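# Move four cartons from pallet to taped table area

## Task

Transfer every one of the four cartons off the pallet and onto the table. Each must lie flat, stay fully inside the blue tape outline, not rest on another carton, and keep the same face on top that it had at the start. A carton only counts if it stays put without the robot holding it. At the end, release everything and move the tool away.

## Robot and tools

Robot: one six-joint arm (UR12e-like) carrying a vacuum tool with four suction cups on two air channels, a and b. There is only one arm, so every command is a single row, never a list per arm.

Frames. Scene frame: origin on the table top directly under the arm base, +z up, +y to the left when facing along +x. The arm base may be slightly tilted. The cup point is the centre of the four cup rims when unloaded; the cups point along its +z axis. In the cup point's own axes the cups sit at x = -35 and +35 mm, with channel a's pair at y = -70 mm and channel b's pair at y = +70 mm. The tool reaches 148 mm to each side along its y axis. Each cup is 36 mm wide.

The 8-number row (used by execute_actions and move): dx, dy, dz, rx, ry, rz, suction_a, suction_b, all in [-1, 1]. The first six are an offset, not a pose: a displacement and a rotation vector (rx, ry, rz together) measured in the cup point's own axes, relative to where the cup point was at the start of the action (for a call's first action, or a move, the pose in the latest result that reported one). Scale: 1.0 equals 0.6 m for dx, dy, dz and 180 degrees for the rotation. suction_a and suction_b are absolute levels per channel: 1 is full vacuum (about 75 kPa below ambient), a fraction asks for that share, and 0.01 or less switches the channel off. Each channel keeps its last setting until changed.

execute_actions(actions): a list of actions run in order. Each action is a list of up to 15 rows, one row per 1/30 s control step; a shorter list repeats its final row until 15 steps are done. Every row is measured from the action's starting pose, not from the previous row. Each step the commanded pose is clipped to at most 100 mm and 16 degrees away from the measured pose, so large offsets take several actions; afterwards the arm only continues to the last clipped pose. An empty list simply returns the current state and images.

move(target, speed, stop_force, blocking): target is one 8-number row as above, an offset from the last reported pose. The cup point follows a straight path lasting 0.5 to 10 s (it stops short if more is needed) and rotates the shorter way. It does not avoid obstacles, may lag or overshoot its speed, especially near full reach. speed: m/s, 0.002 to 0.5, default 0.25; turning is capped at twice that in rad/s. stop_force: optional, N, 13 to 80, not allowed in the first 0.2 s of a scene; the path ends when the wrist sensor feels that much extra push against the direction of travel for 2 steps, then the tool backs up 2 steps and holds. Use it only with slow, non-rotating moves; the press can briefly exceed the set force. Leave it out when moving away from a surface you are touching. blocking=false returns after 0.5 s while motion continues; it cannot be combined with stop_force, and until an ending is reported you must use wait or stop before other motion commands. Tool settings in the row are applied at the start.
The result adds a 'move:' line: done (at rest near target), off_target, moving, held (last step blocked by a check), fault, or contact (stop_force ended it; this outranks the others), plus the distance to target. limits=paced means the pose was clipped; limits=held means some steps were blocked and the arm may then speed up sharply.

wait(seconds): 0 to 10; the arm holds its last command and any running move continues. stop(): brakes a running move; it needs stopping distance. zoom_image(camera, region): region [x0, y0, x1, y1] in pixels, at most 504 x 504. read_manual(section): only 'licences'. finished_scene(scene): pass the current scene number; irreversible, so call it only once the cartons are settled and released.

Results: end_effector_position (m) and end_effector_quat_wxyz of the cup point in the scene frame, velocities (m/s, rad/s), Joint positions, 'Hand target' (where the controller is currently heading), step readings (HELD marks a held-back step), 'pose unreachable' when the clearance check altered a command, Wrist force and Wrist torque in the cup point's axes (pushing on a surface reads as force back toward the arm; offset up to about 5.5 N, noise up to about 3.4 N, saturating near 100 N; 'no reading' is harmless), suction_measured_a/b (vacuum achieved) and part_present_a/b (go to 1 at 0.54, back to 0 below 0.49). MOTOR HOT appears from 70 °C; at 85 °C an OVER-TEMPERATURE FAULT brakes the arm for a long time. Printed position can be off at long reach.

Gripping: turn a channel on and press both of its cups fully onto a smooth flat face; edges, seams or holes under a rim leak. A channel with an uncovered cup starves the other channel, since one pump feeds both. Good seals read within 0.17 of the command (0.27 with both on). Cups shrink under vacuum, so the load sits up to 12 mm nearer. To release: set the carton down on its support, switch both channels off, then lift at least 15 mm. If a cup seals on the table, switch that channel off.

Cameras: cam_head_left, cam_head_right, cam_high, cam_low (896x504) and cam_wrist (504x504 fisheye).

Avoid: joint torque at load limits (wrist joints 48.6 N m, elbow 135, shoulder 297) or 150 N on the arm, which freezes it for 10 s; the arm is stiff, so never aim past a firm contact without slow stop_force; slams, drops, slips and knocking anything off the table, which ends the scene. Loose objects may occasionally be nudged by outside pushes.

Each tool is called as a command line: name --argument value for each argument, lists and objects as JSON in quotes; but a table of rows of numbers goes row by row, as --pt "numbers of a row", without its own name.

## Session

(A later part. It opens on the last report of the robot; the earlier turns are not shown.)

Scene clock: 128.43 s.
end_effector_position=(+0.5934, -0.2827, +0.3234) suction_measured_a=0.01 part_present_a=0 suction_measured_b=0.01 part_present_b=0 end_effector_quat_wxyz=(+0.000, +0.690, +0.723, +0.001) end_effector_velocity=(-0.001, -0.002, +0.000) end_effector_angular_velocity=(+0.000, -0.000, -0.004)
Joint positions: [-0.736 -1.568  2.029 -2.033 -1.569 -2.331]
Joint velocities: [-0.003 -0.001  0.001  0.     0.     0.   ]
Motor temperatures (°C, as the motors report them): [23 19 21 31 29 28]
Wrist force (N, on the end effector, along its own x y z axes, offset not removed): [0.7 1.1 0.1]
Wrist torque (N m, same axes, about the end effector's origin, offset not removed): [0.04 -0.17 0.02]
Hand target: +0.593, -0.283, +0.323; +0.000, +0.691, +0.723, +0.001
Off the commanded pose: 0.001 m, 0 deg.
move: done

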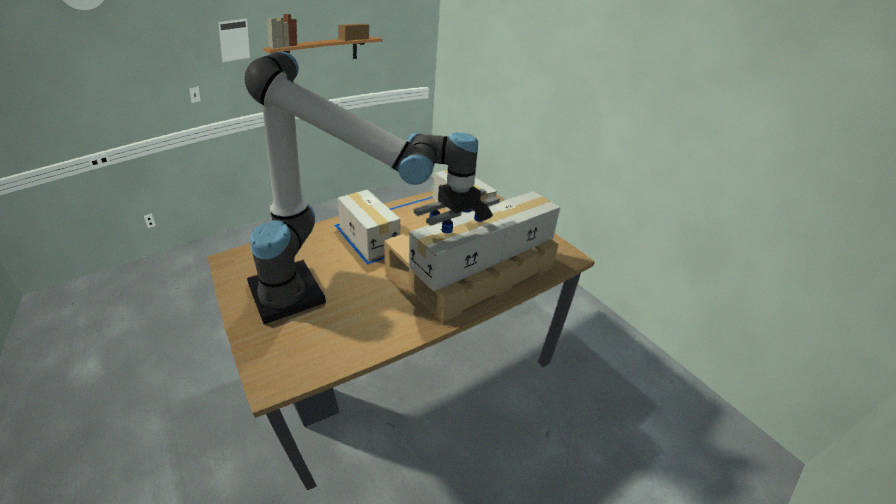

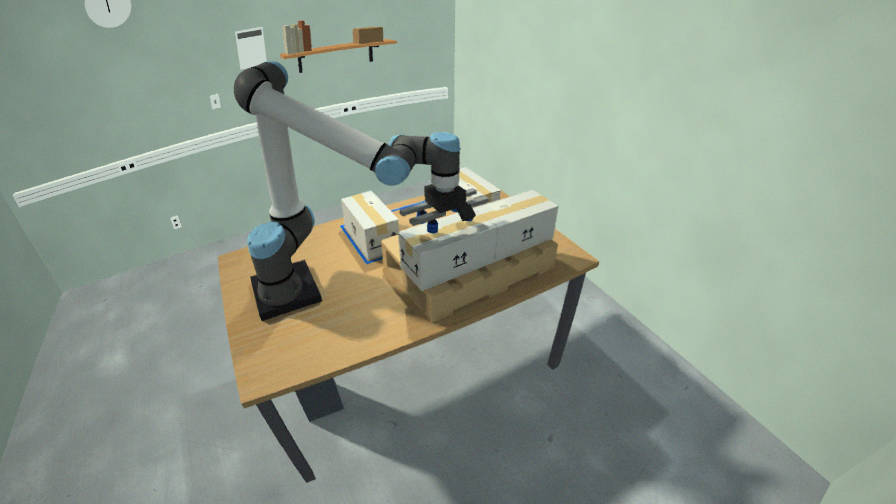

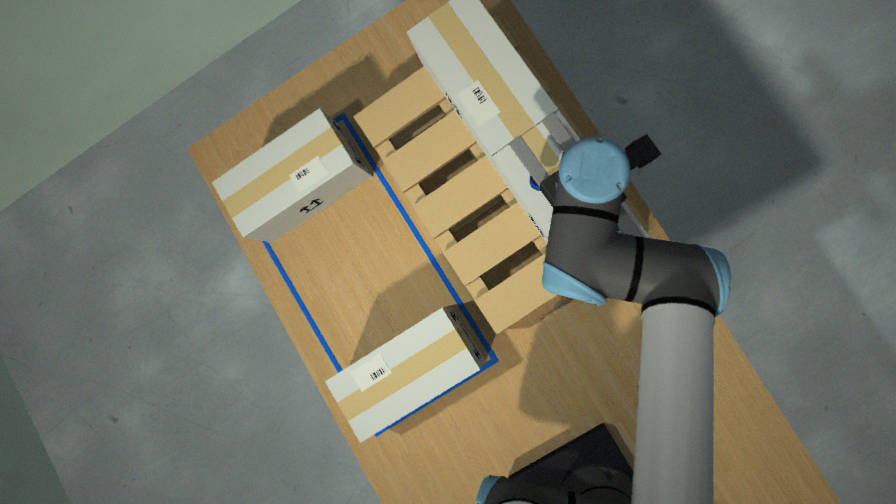

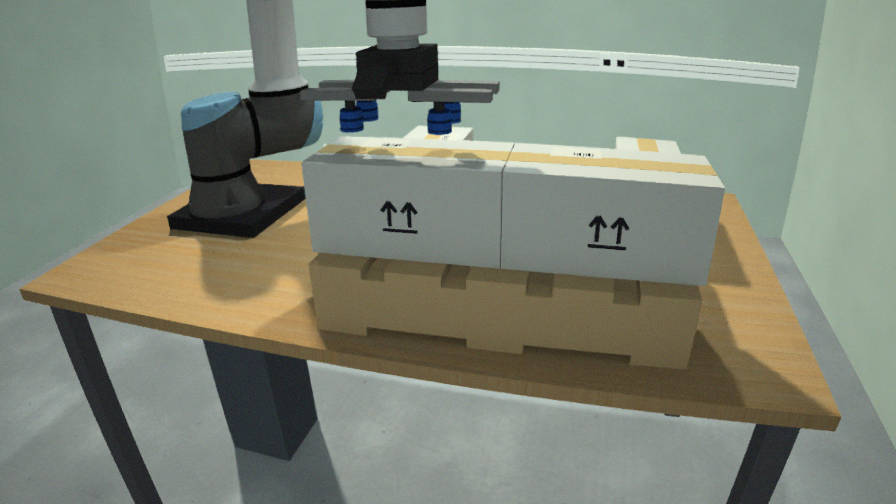

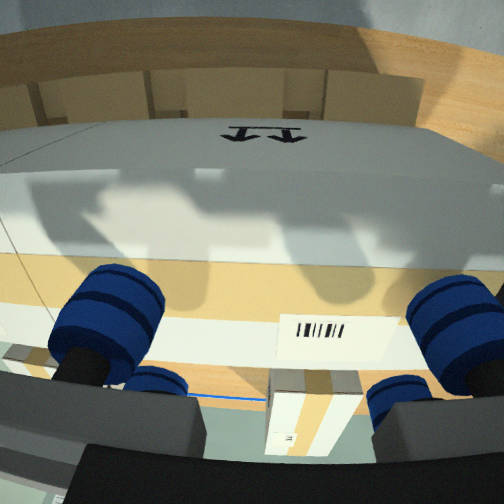

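move --target '[-0.002,-0.002,0.081,0,0,0,0,0]' --speed 0.08

execute_actions --actions '[[[0,0,0,0,0,0,1,1]],[[0,0,0,0,0,0,1,1]]]'

move --target '[0,0,-0.28,0,0,0,1,1]' --speed 0.35

move --target '[0.801,0.153,0,0,0,-0.492,1,1]' --speed 0.5

Scene clock: 139.17 s.
end_effector_position=(+0.5924, -0.2839, +0.2752) suction_measured_a=0.01 part_present_a=0 suction_measured_b=0.01 part_present_b=0 end_effector_quat_wxyz=(+0.000, +0.690, +0.723, +0.001) end_effector_velocity=(-0.000, +0.000, -0.002) end_effector_angular_velocity=(-0.000, +0.000, +0.000)
Joint positions: [-0.739 -1.526  2.082 -2.128 -1.569 -2.333]
Joint velocities: [ 0.     0.002  0.003 -0.005 -0.    -0.   ]
Motor temperatures (°C, as the motors report them): [23 19 21 31 29 28]
Wrist force (N, on the end effector, along its own x y z axes, offset not removed): [3.6 -3.2 -24.8]
Wrist torque (N m, same axes, about the end effector's origin, offset not removed): [-0.33 -0.45 0.00]
Hand target: +0.592, -0.284, +0.275; +0.000, +0.690, +0.723, +0.001
Off the commanded pose: 0.000 m, 0 deg.
move: done

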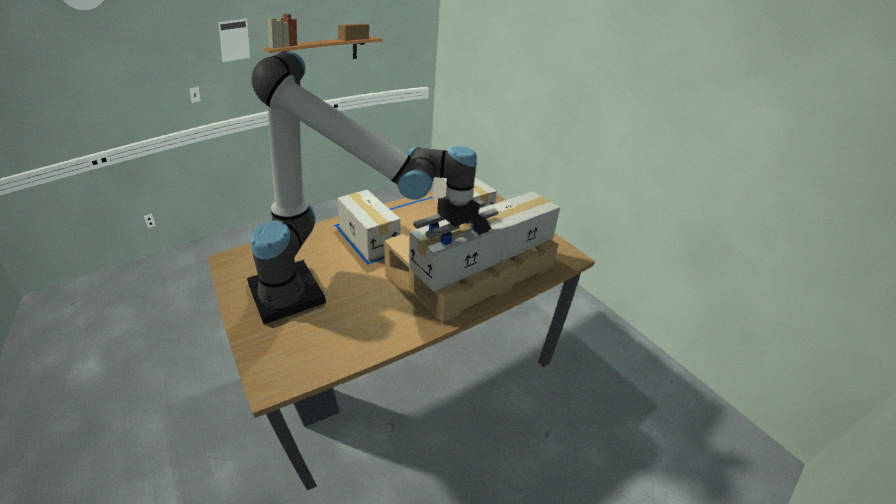

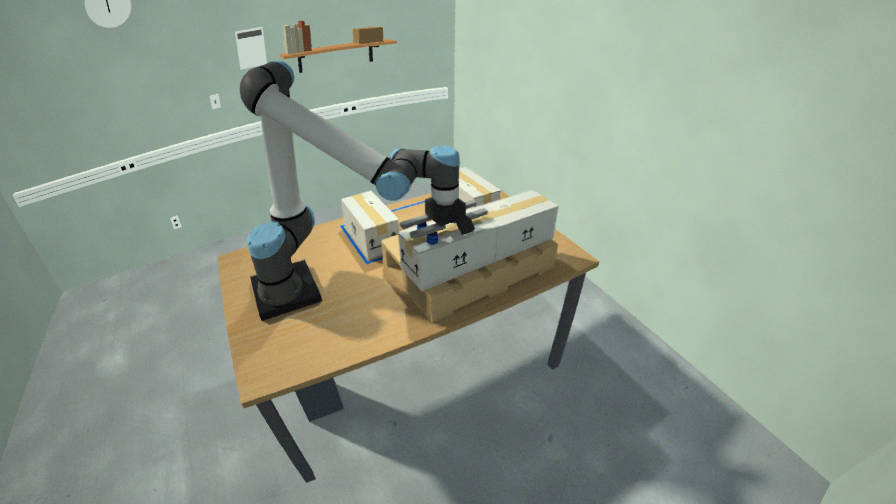

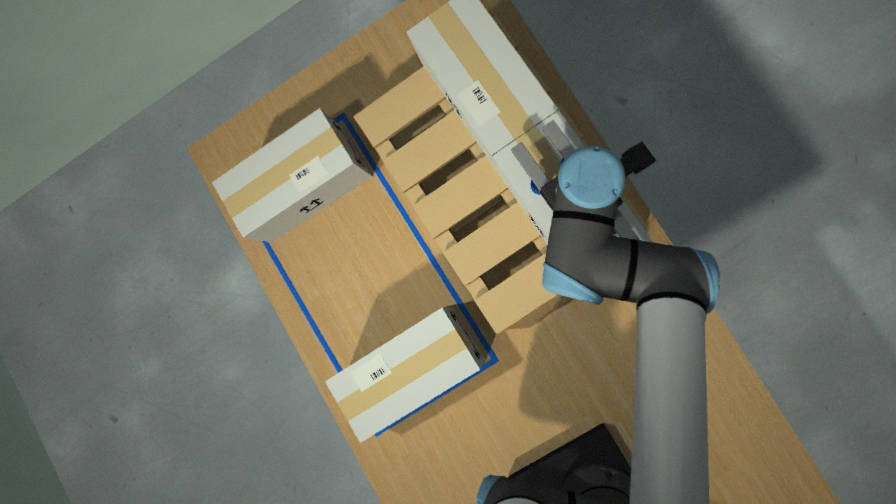

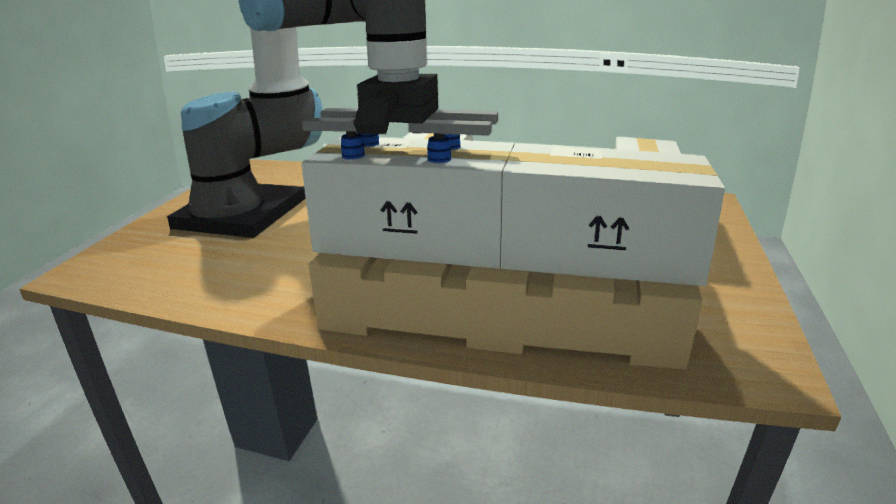

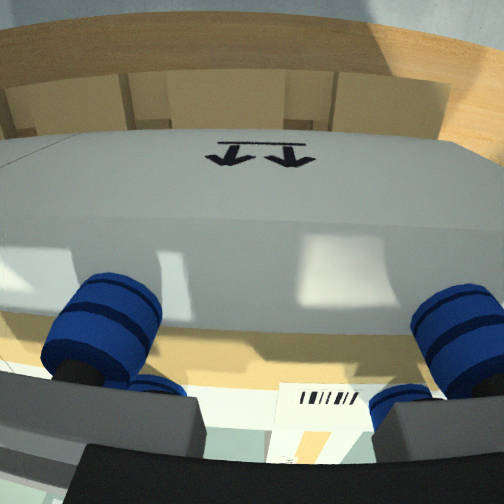

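Scene clock: 140.17 s.
end_effector_position=(+0.5923, -0.2839, +0.2750) suction_measured_a=0.73 part_present_a=1 suction_measured_b=0.73 part_present_b=1 end_effector_quat_wxyz=(+0.000, +0.690, +0.723, +0.001) end_effector_velocity=(-0.000, +0.000, -0.000) end_effector_angular_velocity=(+0.001, -0.000, -0.000)
Joint positions: [-0.739 -1.526  2.082 -2.128 -1.569 -2.333]
Joint velocities: [-0.    -0.     0.001 -0.     0.001  0.   ]
Motor temperatures (°C, as the motors report them): [23 19 21 31 29 28]
Wrist force (N, on the end effector, along its own x y z axes, offset not removed): [-0.4 2.3 20.0]
Wrist torque (N m, same axes, about the end effector's origin, offset not removed): [1.26 -0.12 0.14]
Hand target: +0.592, -0.284, +0.275; +0.000, +0.690, +0.723, +0.001
Off the commanded pose: 0.000 m, 0 deg.
Step readings (end_effector_position; steps 1 to 15: 1st action; 16 to 30: 2nd action):
0: (+0.5924, -0.2839, +0.2752)
1: (+0.5924, -0.2839, +0.2751)
2: (+0.5923, -0.2839, +0.2750)
4: (+0.5923, -0.2838, +0.2749)
8: (+0.5922, -0.2838, +0.2748)
15: (+0.5923, -0.2838, +0.2749)
16: (+0.5923, -0.2839, +0.2750)
17: (+0.5923, -0.2839, +0.2750)
19: (+0.5923, -0.2839, +0.2750)
23: (+0.5923, -0.2839, +0.2750)
30: end_effector_position above

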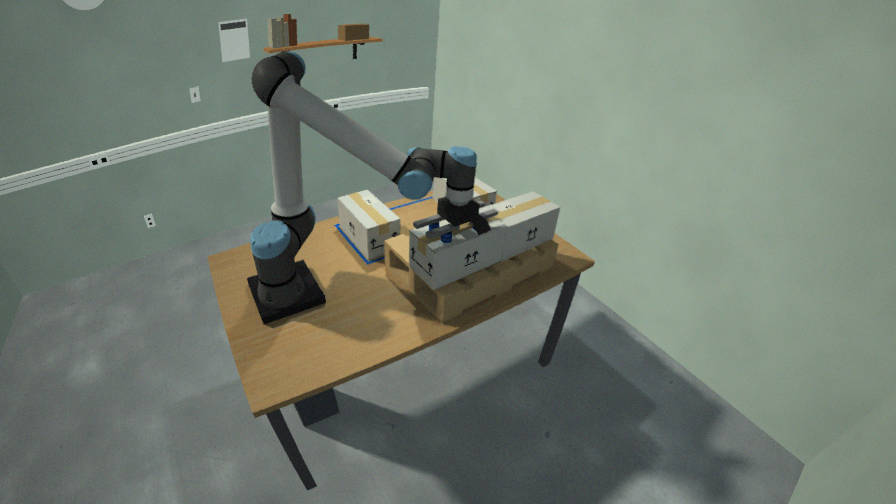

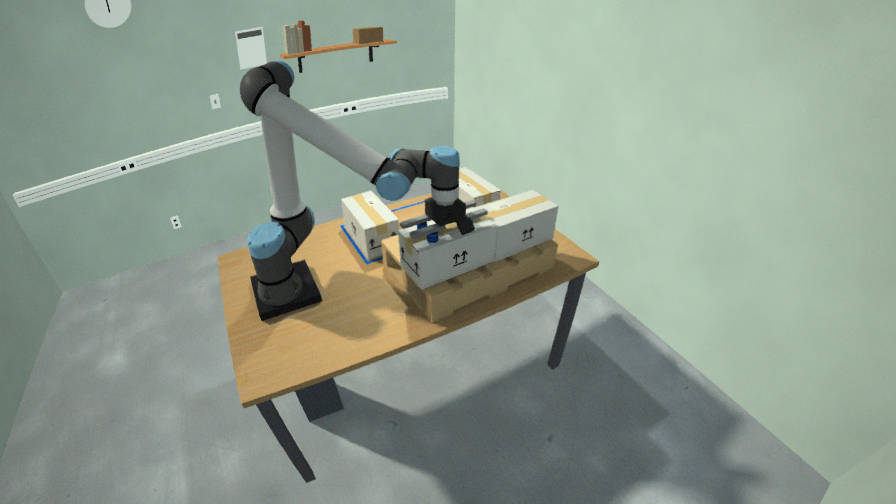

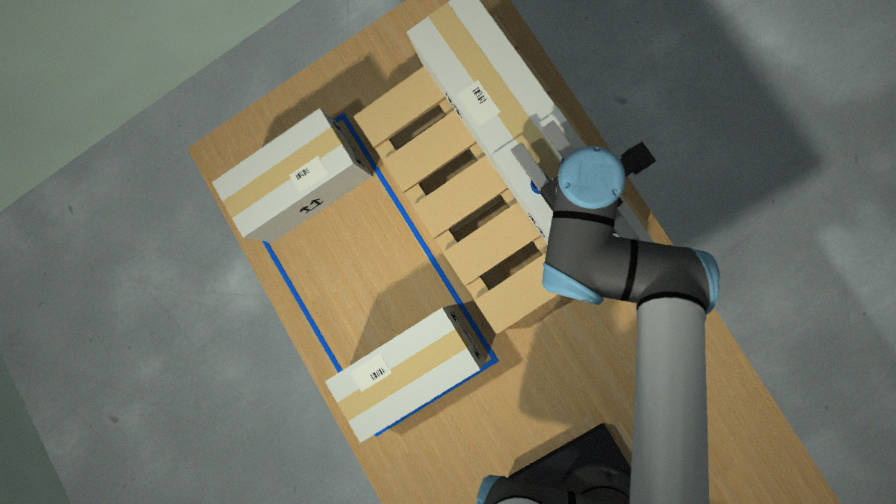

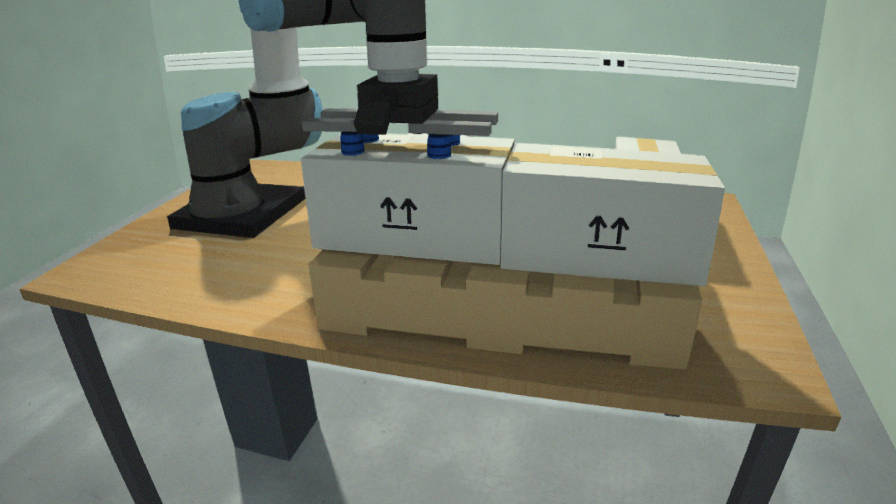

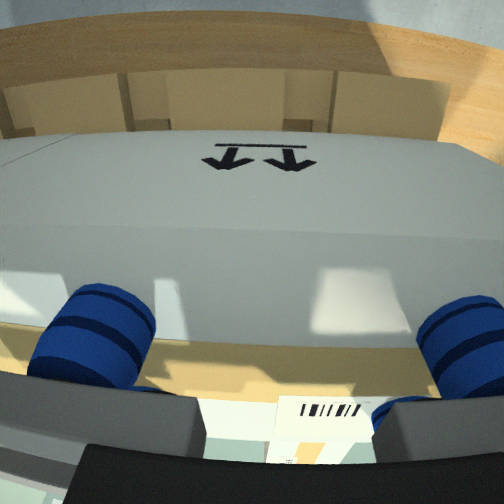

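Scene clock: 141.40 s.
end_effector_position=(+0.5921, -0.2842, +0.4426) suction_measured_a=0.76 part_present_a=1 suction_measured_b=0.76 part_present_b=1 end_effector_quat_wxyz=(+0.000, +0.690, +0.723, +0.001) end_effector_velocity=(-0.000, -0.000, +0.003) end_effector_angular_velocity=(-0.001, +0.000, +0.000)
Joint positions: [-0.739 -1.641  1.876 -1.807 -1.569 -2.333]
Joint velocities: [ 0.    -0.001 -0.005  0.006 -0.001 -0.   ]
Motor temperatures (°C, as the motors report them): [23 19 21 31 29 28]
Wrist force (N, on the end effector, along its own x y z axes, offset not removed): [-2.1 -3.8 21.2]
Wrist torque (N m, same axes, about the end effector's origin, offset not removed): [0.47 0.01 0.07]
Hand target: +0.592, -0.284, +0.443; +0.000, +0.690, +0.723, +0.001
Off the commanded pose: 0.000 m, 0 deg.
move: done

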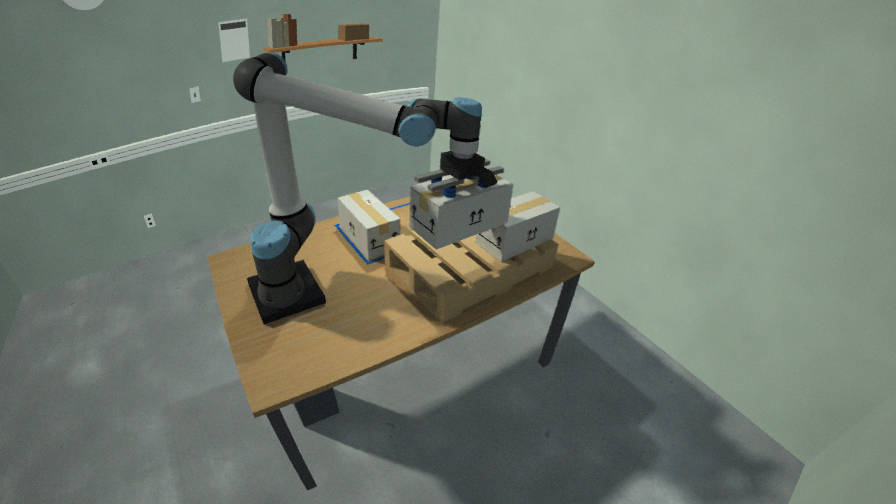

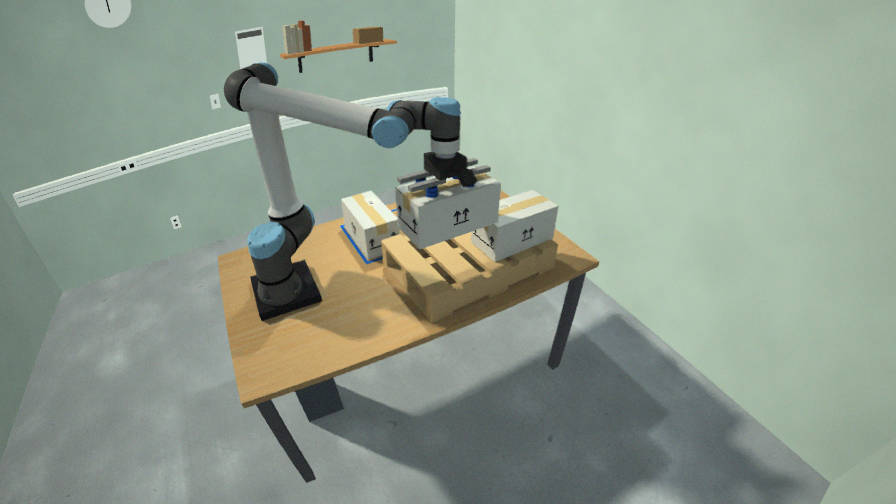

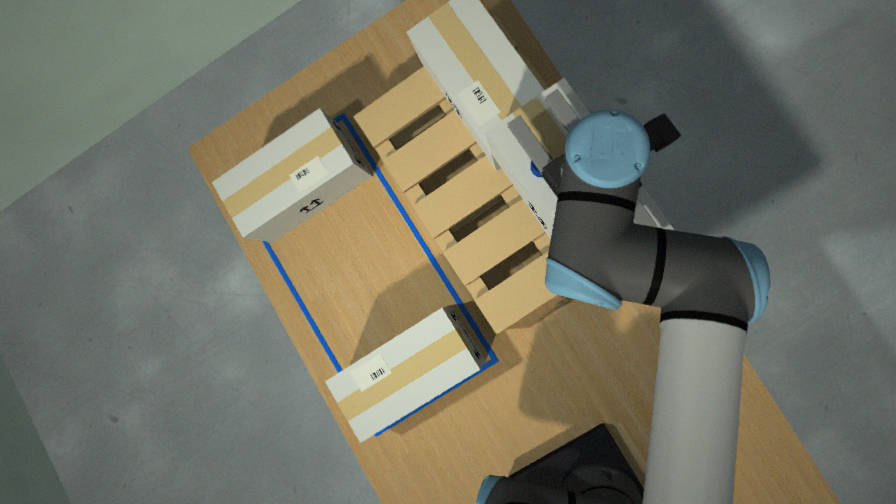

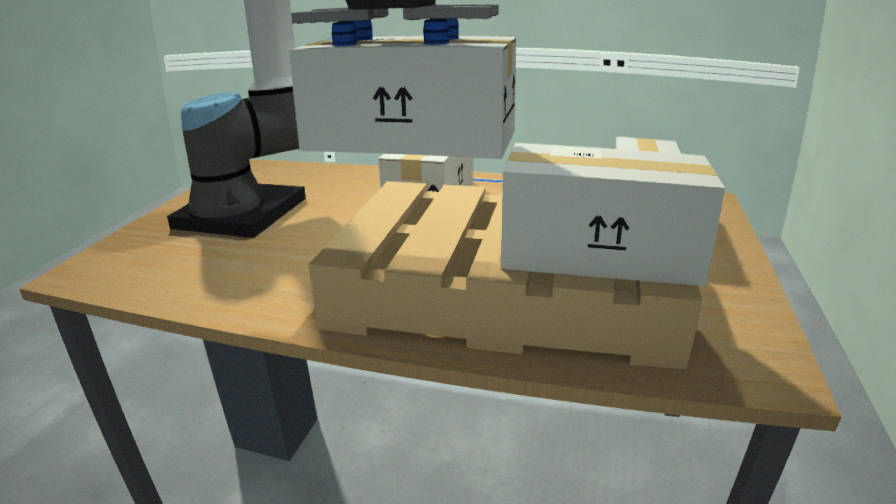

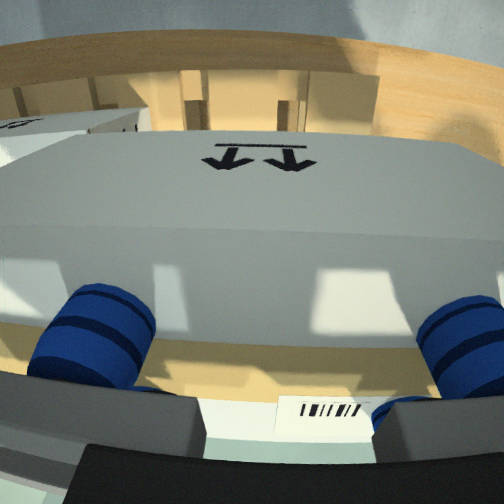

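Scene clock: 143.73 s.
end_effector_position=(+0.6612, +0.1996, +0.4436) suction_measured_a=0.76 part_present_a=1 suction_measured_b=0.76 part_present_b=1 end_effector_quat_wxyz=(+0.001, -0.010, +1.000, +0.001) end_effector_velocity=(+0.001, +0.003, +0.000) end_effector_angular_velocity=(+0.001, -0.000, +0.008)
Joint positions: [ 0.015 -1.583  1.82  -1.81  -1.57  -3.124]
Joint velocities: [ 0.004  0.002 -0.003  0.     0.001 -0.004]
Motor temperatures (°C, as the motors report them): [23 19 21 31 29 28]
Wrist force (N, on the end effector, along its own x y z axes, offset not removed): [-1.5 -0.2 20.9]
Wrist torque (N m, same axes, about the end effector's origin, offset not removed): [0.96 -0.11 0.22]
Hand target: +0.661, +0.200, +0.444; +0.001, -0.011, +1.000, +0.001
Off the commanded pose: 0.001 m, 0 deg.
move: done

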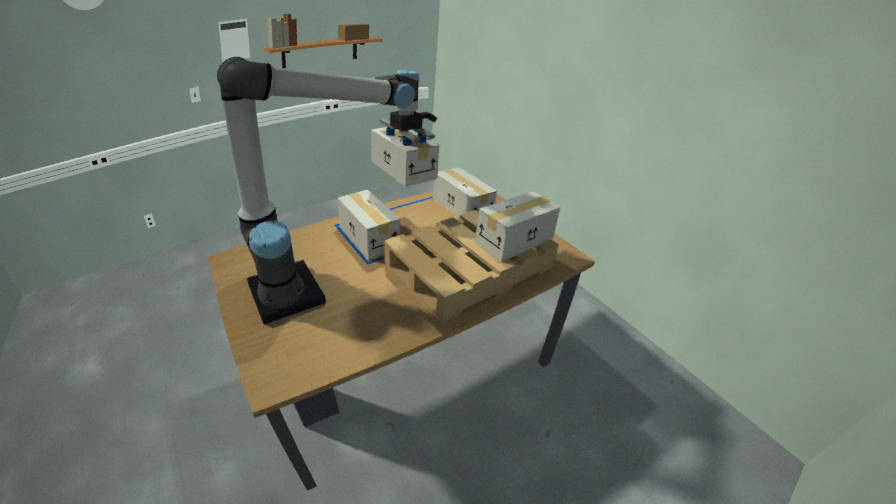

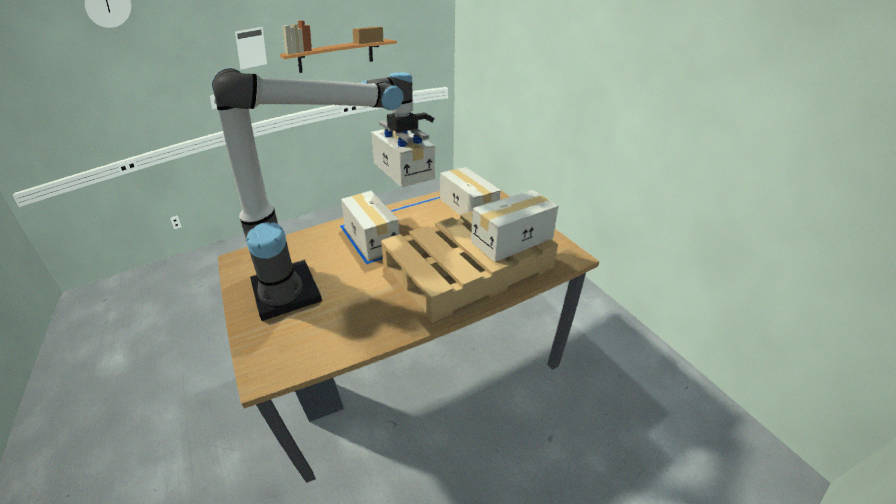

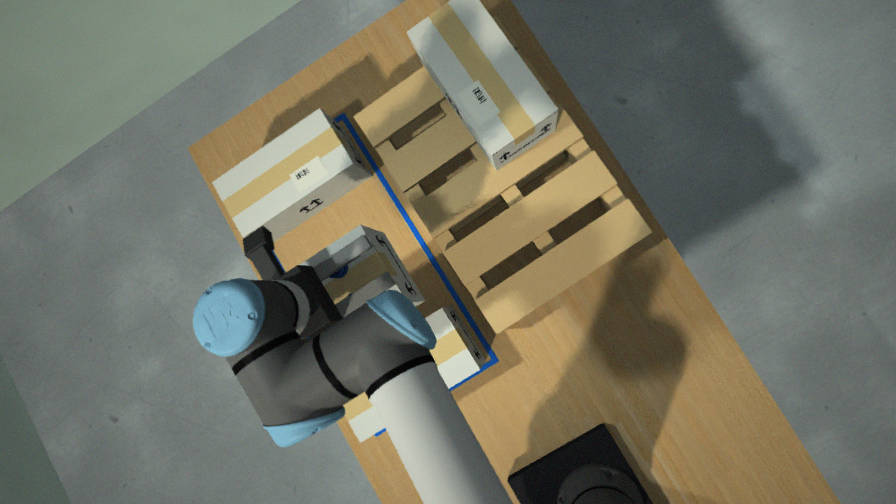

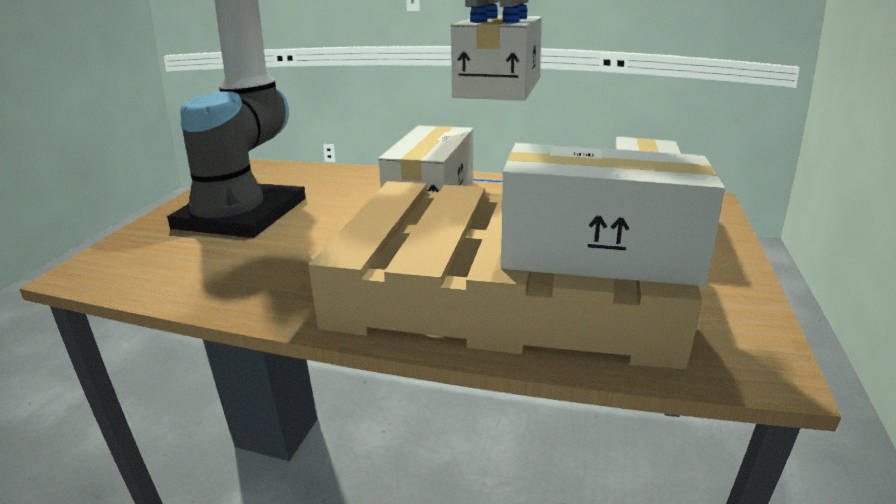

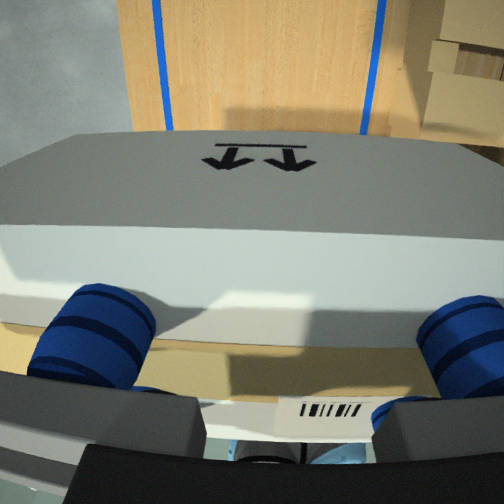

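move --target '[0,0,0.488,0,0,0,1,1]' --speed 0.25

Scene clock: 148.50 s.
end_effector_position=(+0.6615, +0.2000, +0.1513) suction_measured_a=0.76 part_present_a=1 suction_measured_b=0.76 part_present_b=1 end_effector_quat_wxyz=(+0.001, -0.010, +1.000, +0.001) end_effector_velocity=(+0.000, -0.000, -0.004) end_effector_angular_velocity=(-0.001, +0.000, +0.000)
Joint positions: [ 0.015 -1.326  2.122 -2.369 -1.57  -3.123]
Joint velocities: [-0.     0.005  0.002 -0.007 -0.001 -0.   ]
Motor temperatures (°C, as the motors report them): [23 19 21 31 29 28]
Wrist force (N, on the end effector, along its own x y z axes, offset not removed): [1.0 1.4 22.9]
Wrist torque (N m, same axes, about the end effector's origin, offset not removed): [1.06 -0.33 0.12]
Hand target: +0.662, +0.200, +0.151; +0.001, -0.010, +1.000, +0.001
Off the commanded pose: 0.001 m, 0 deg.
move: done

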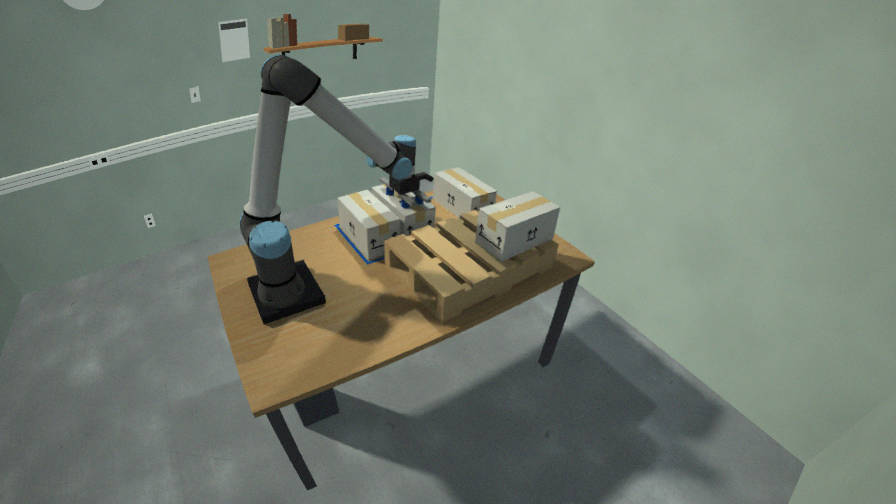

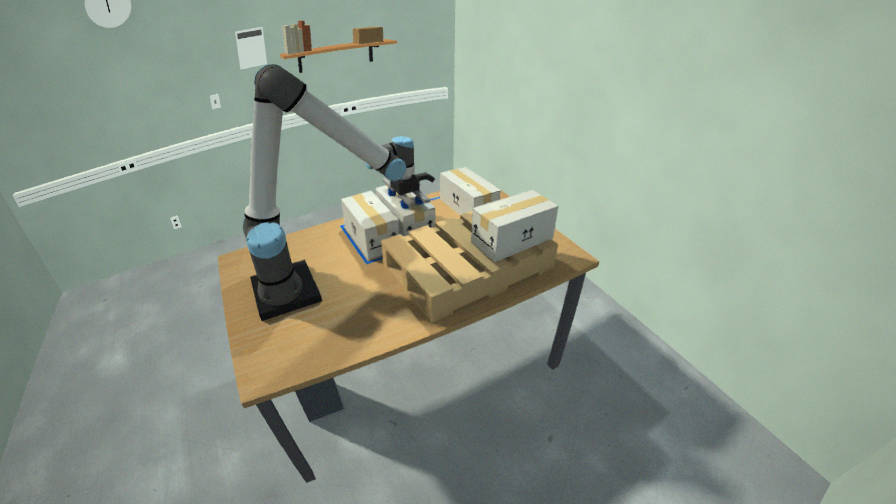

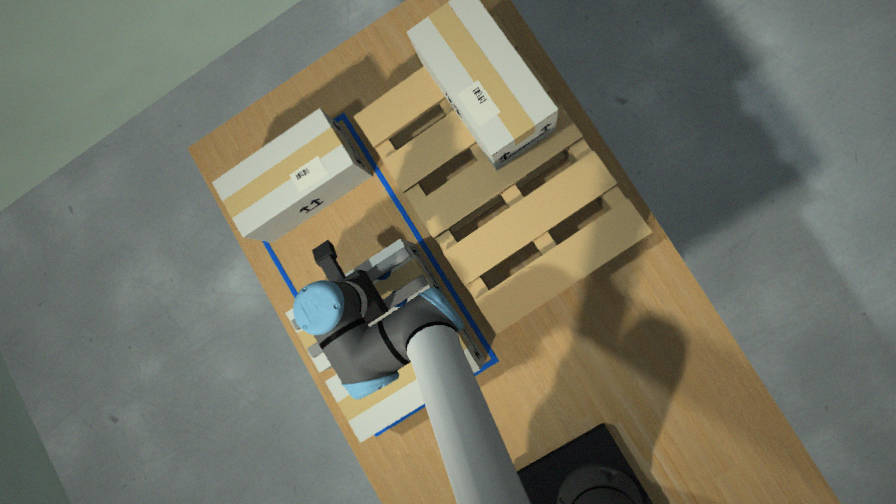

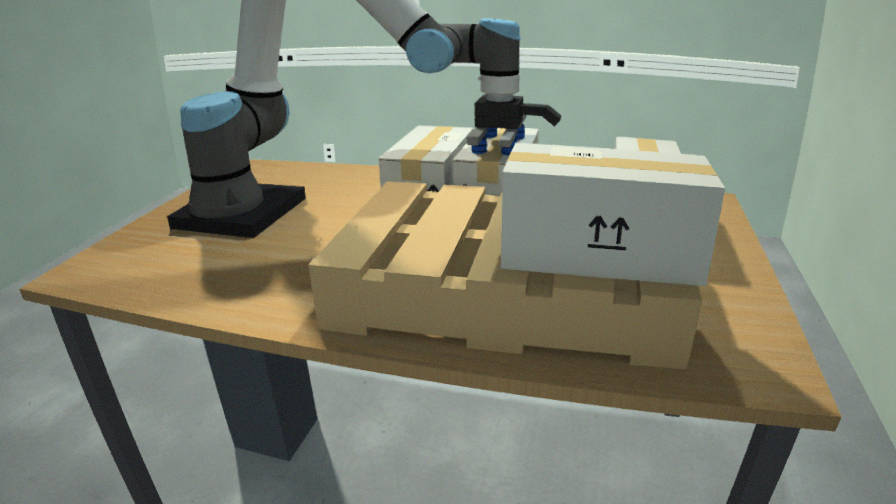

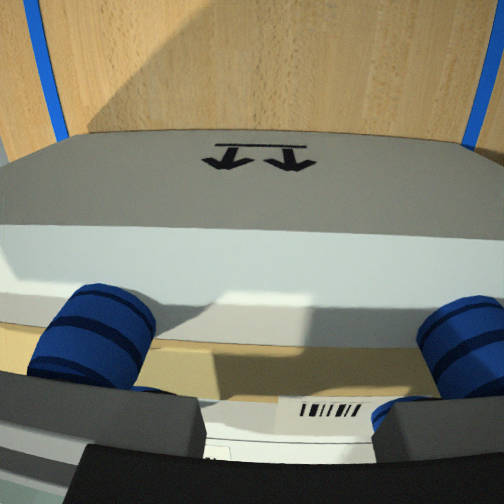

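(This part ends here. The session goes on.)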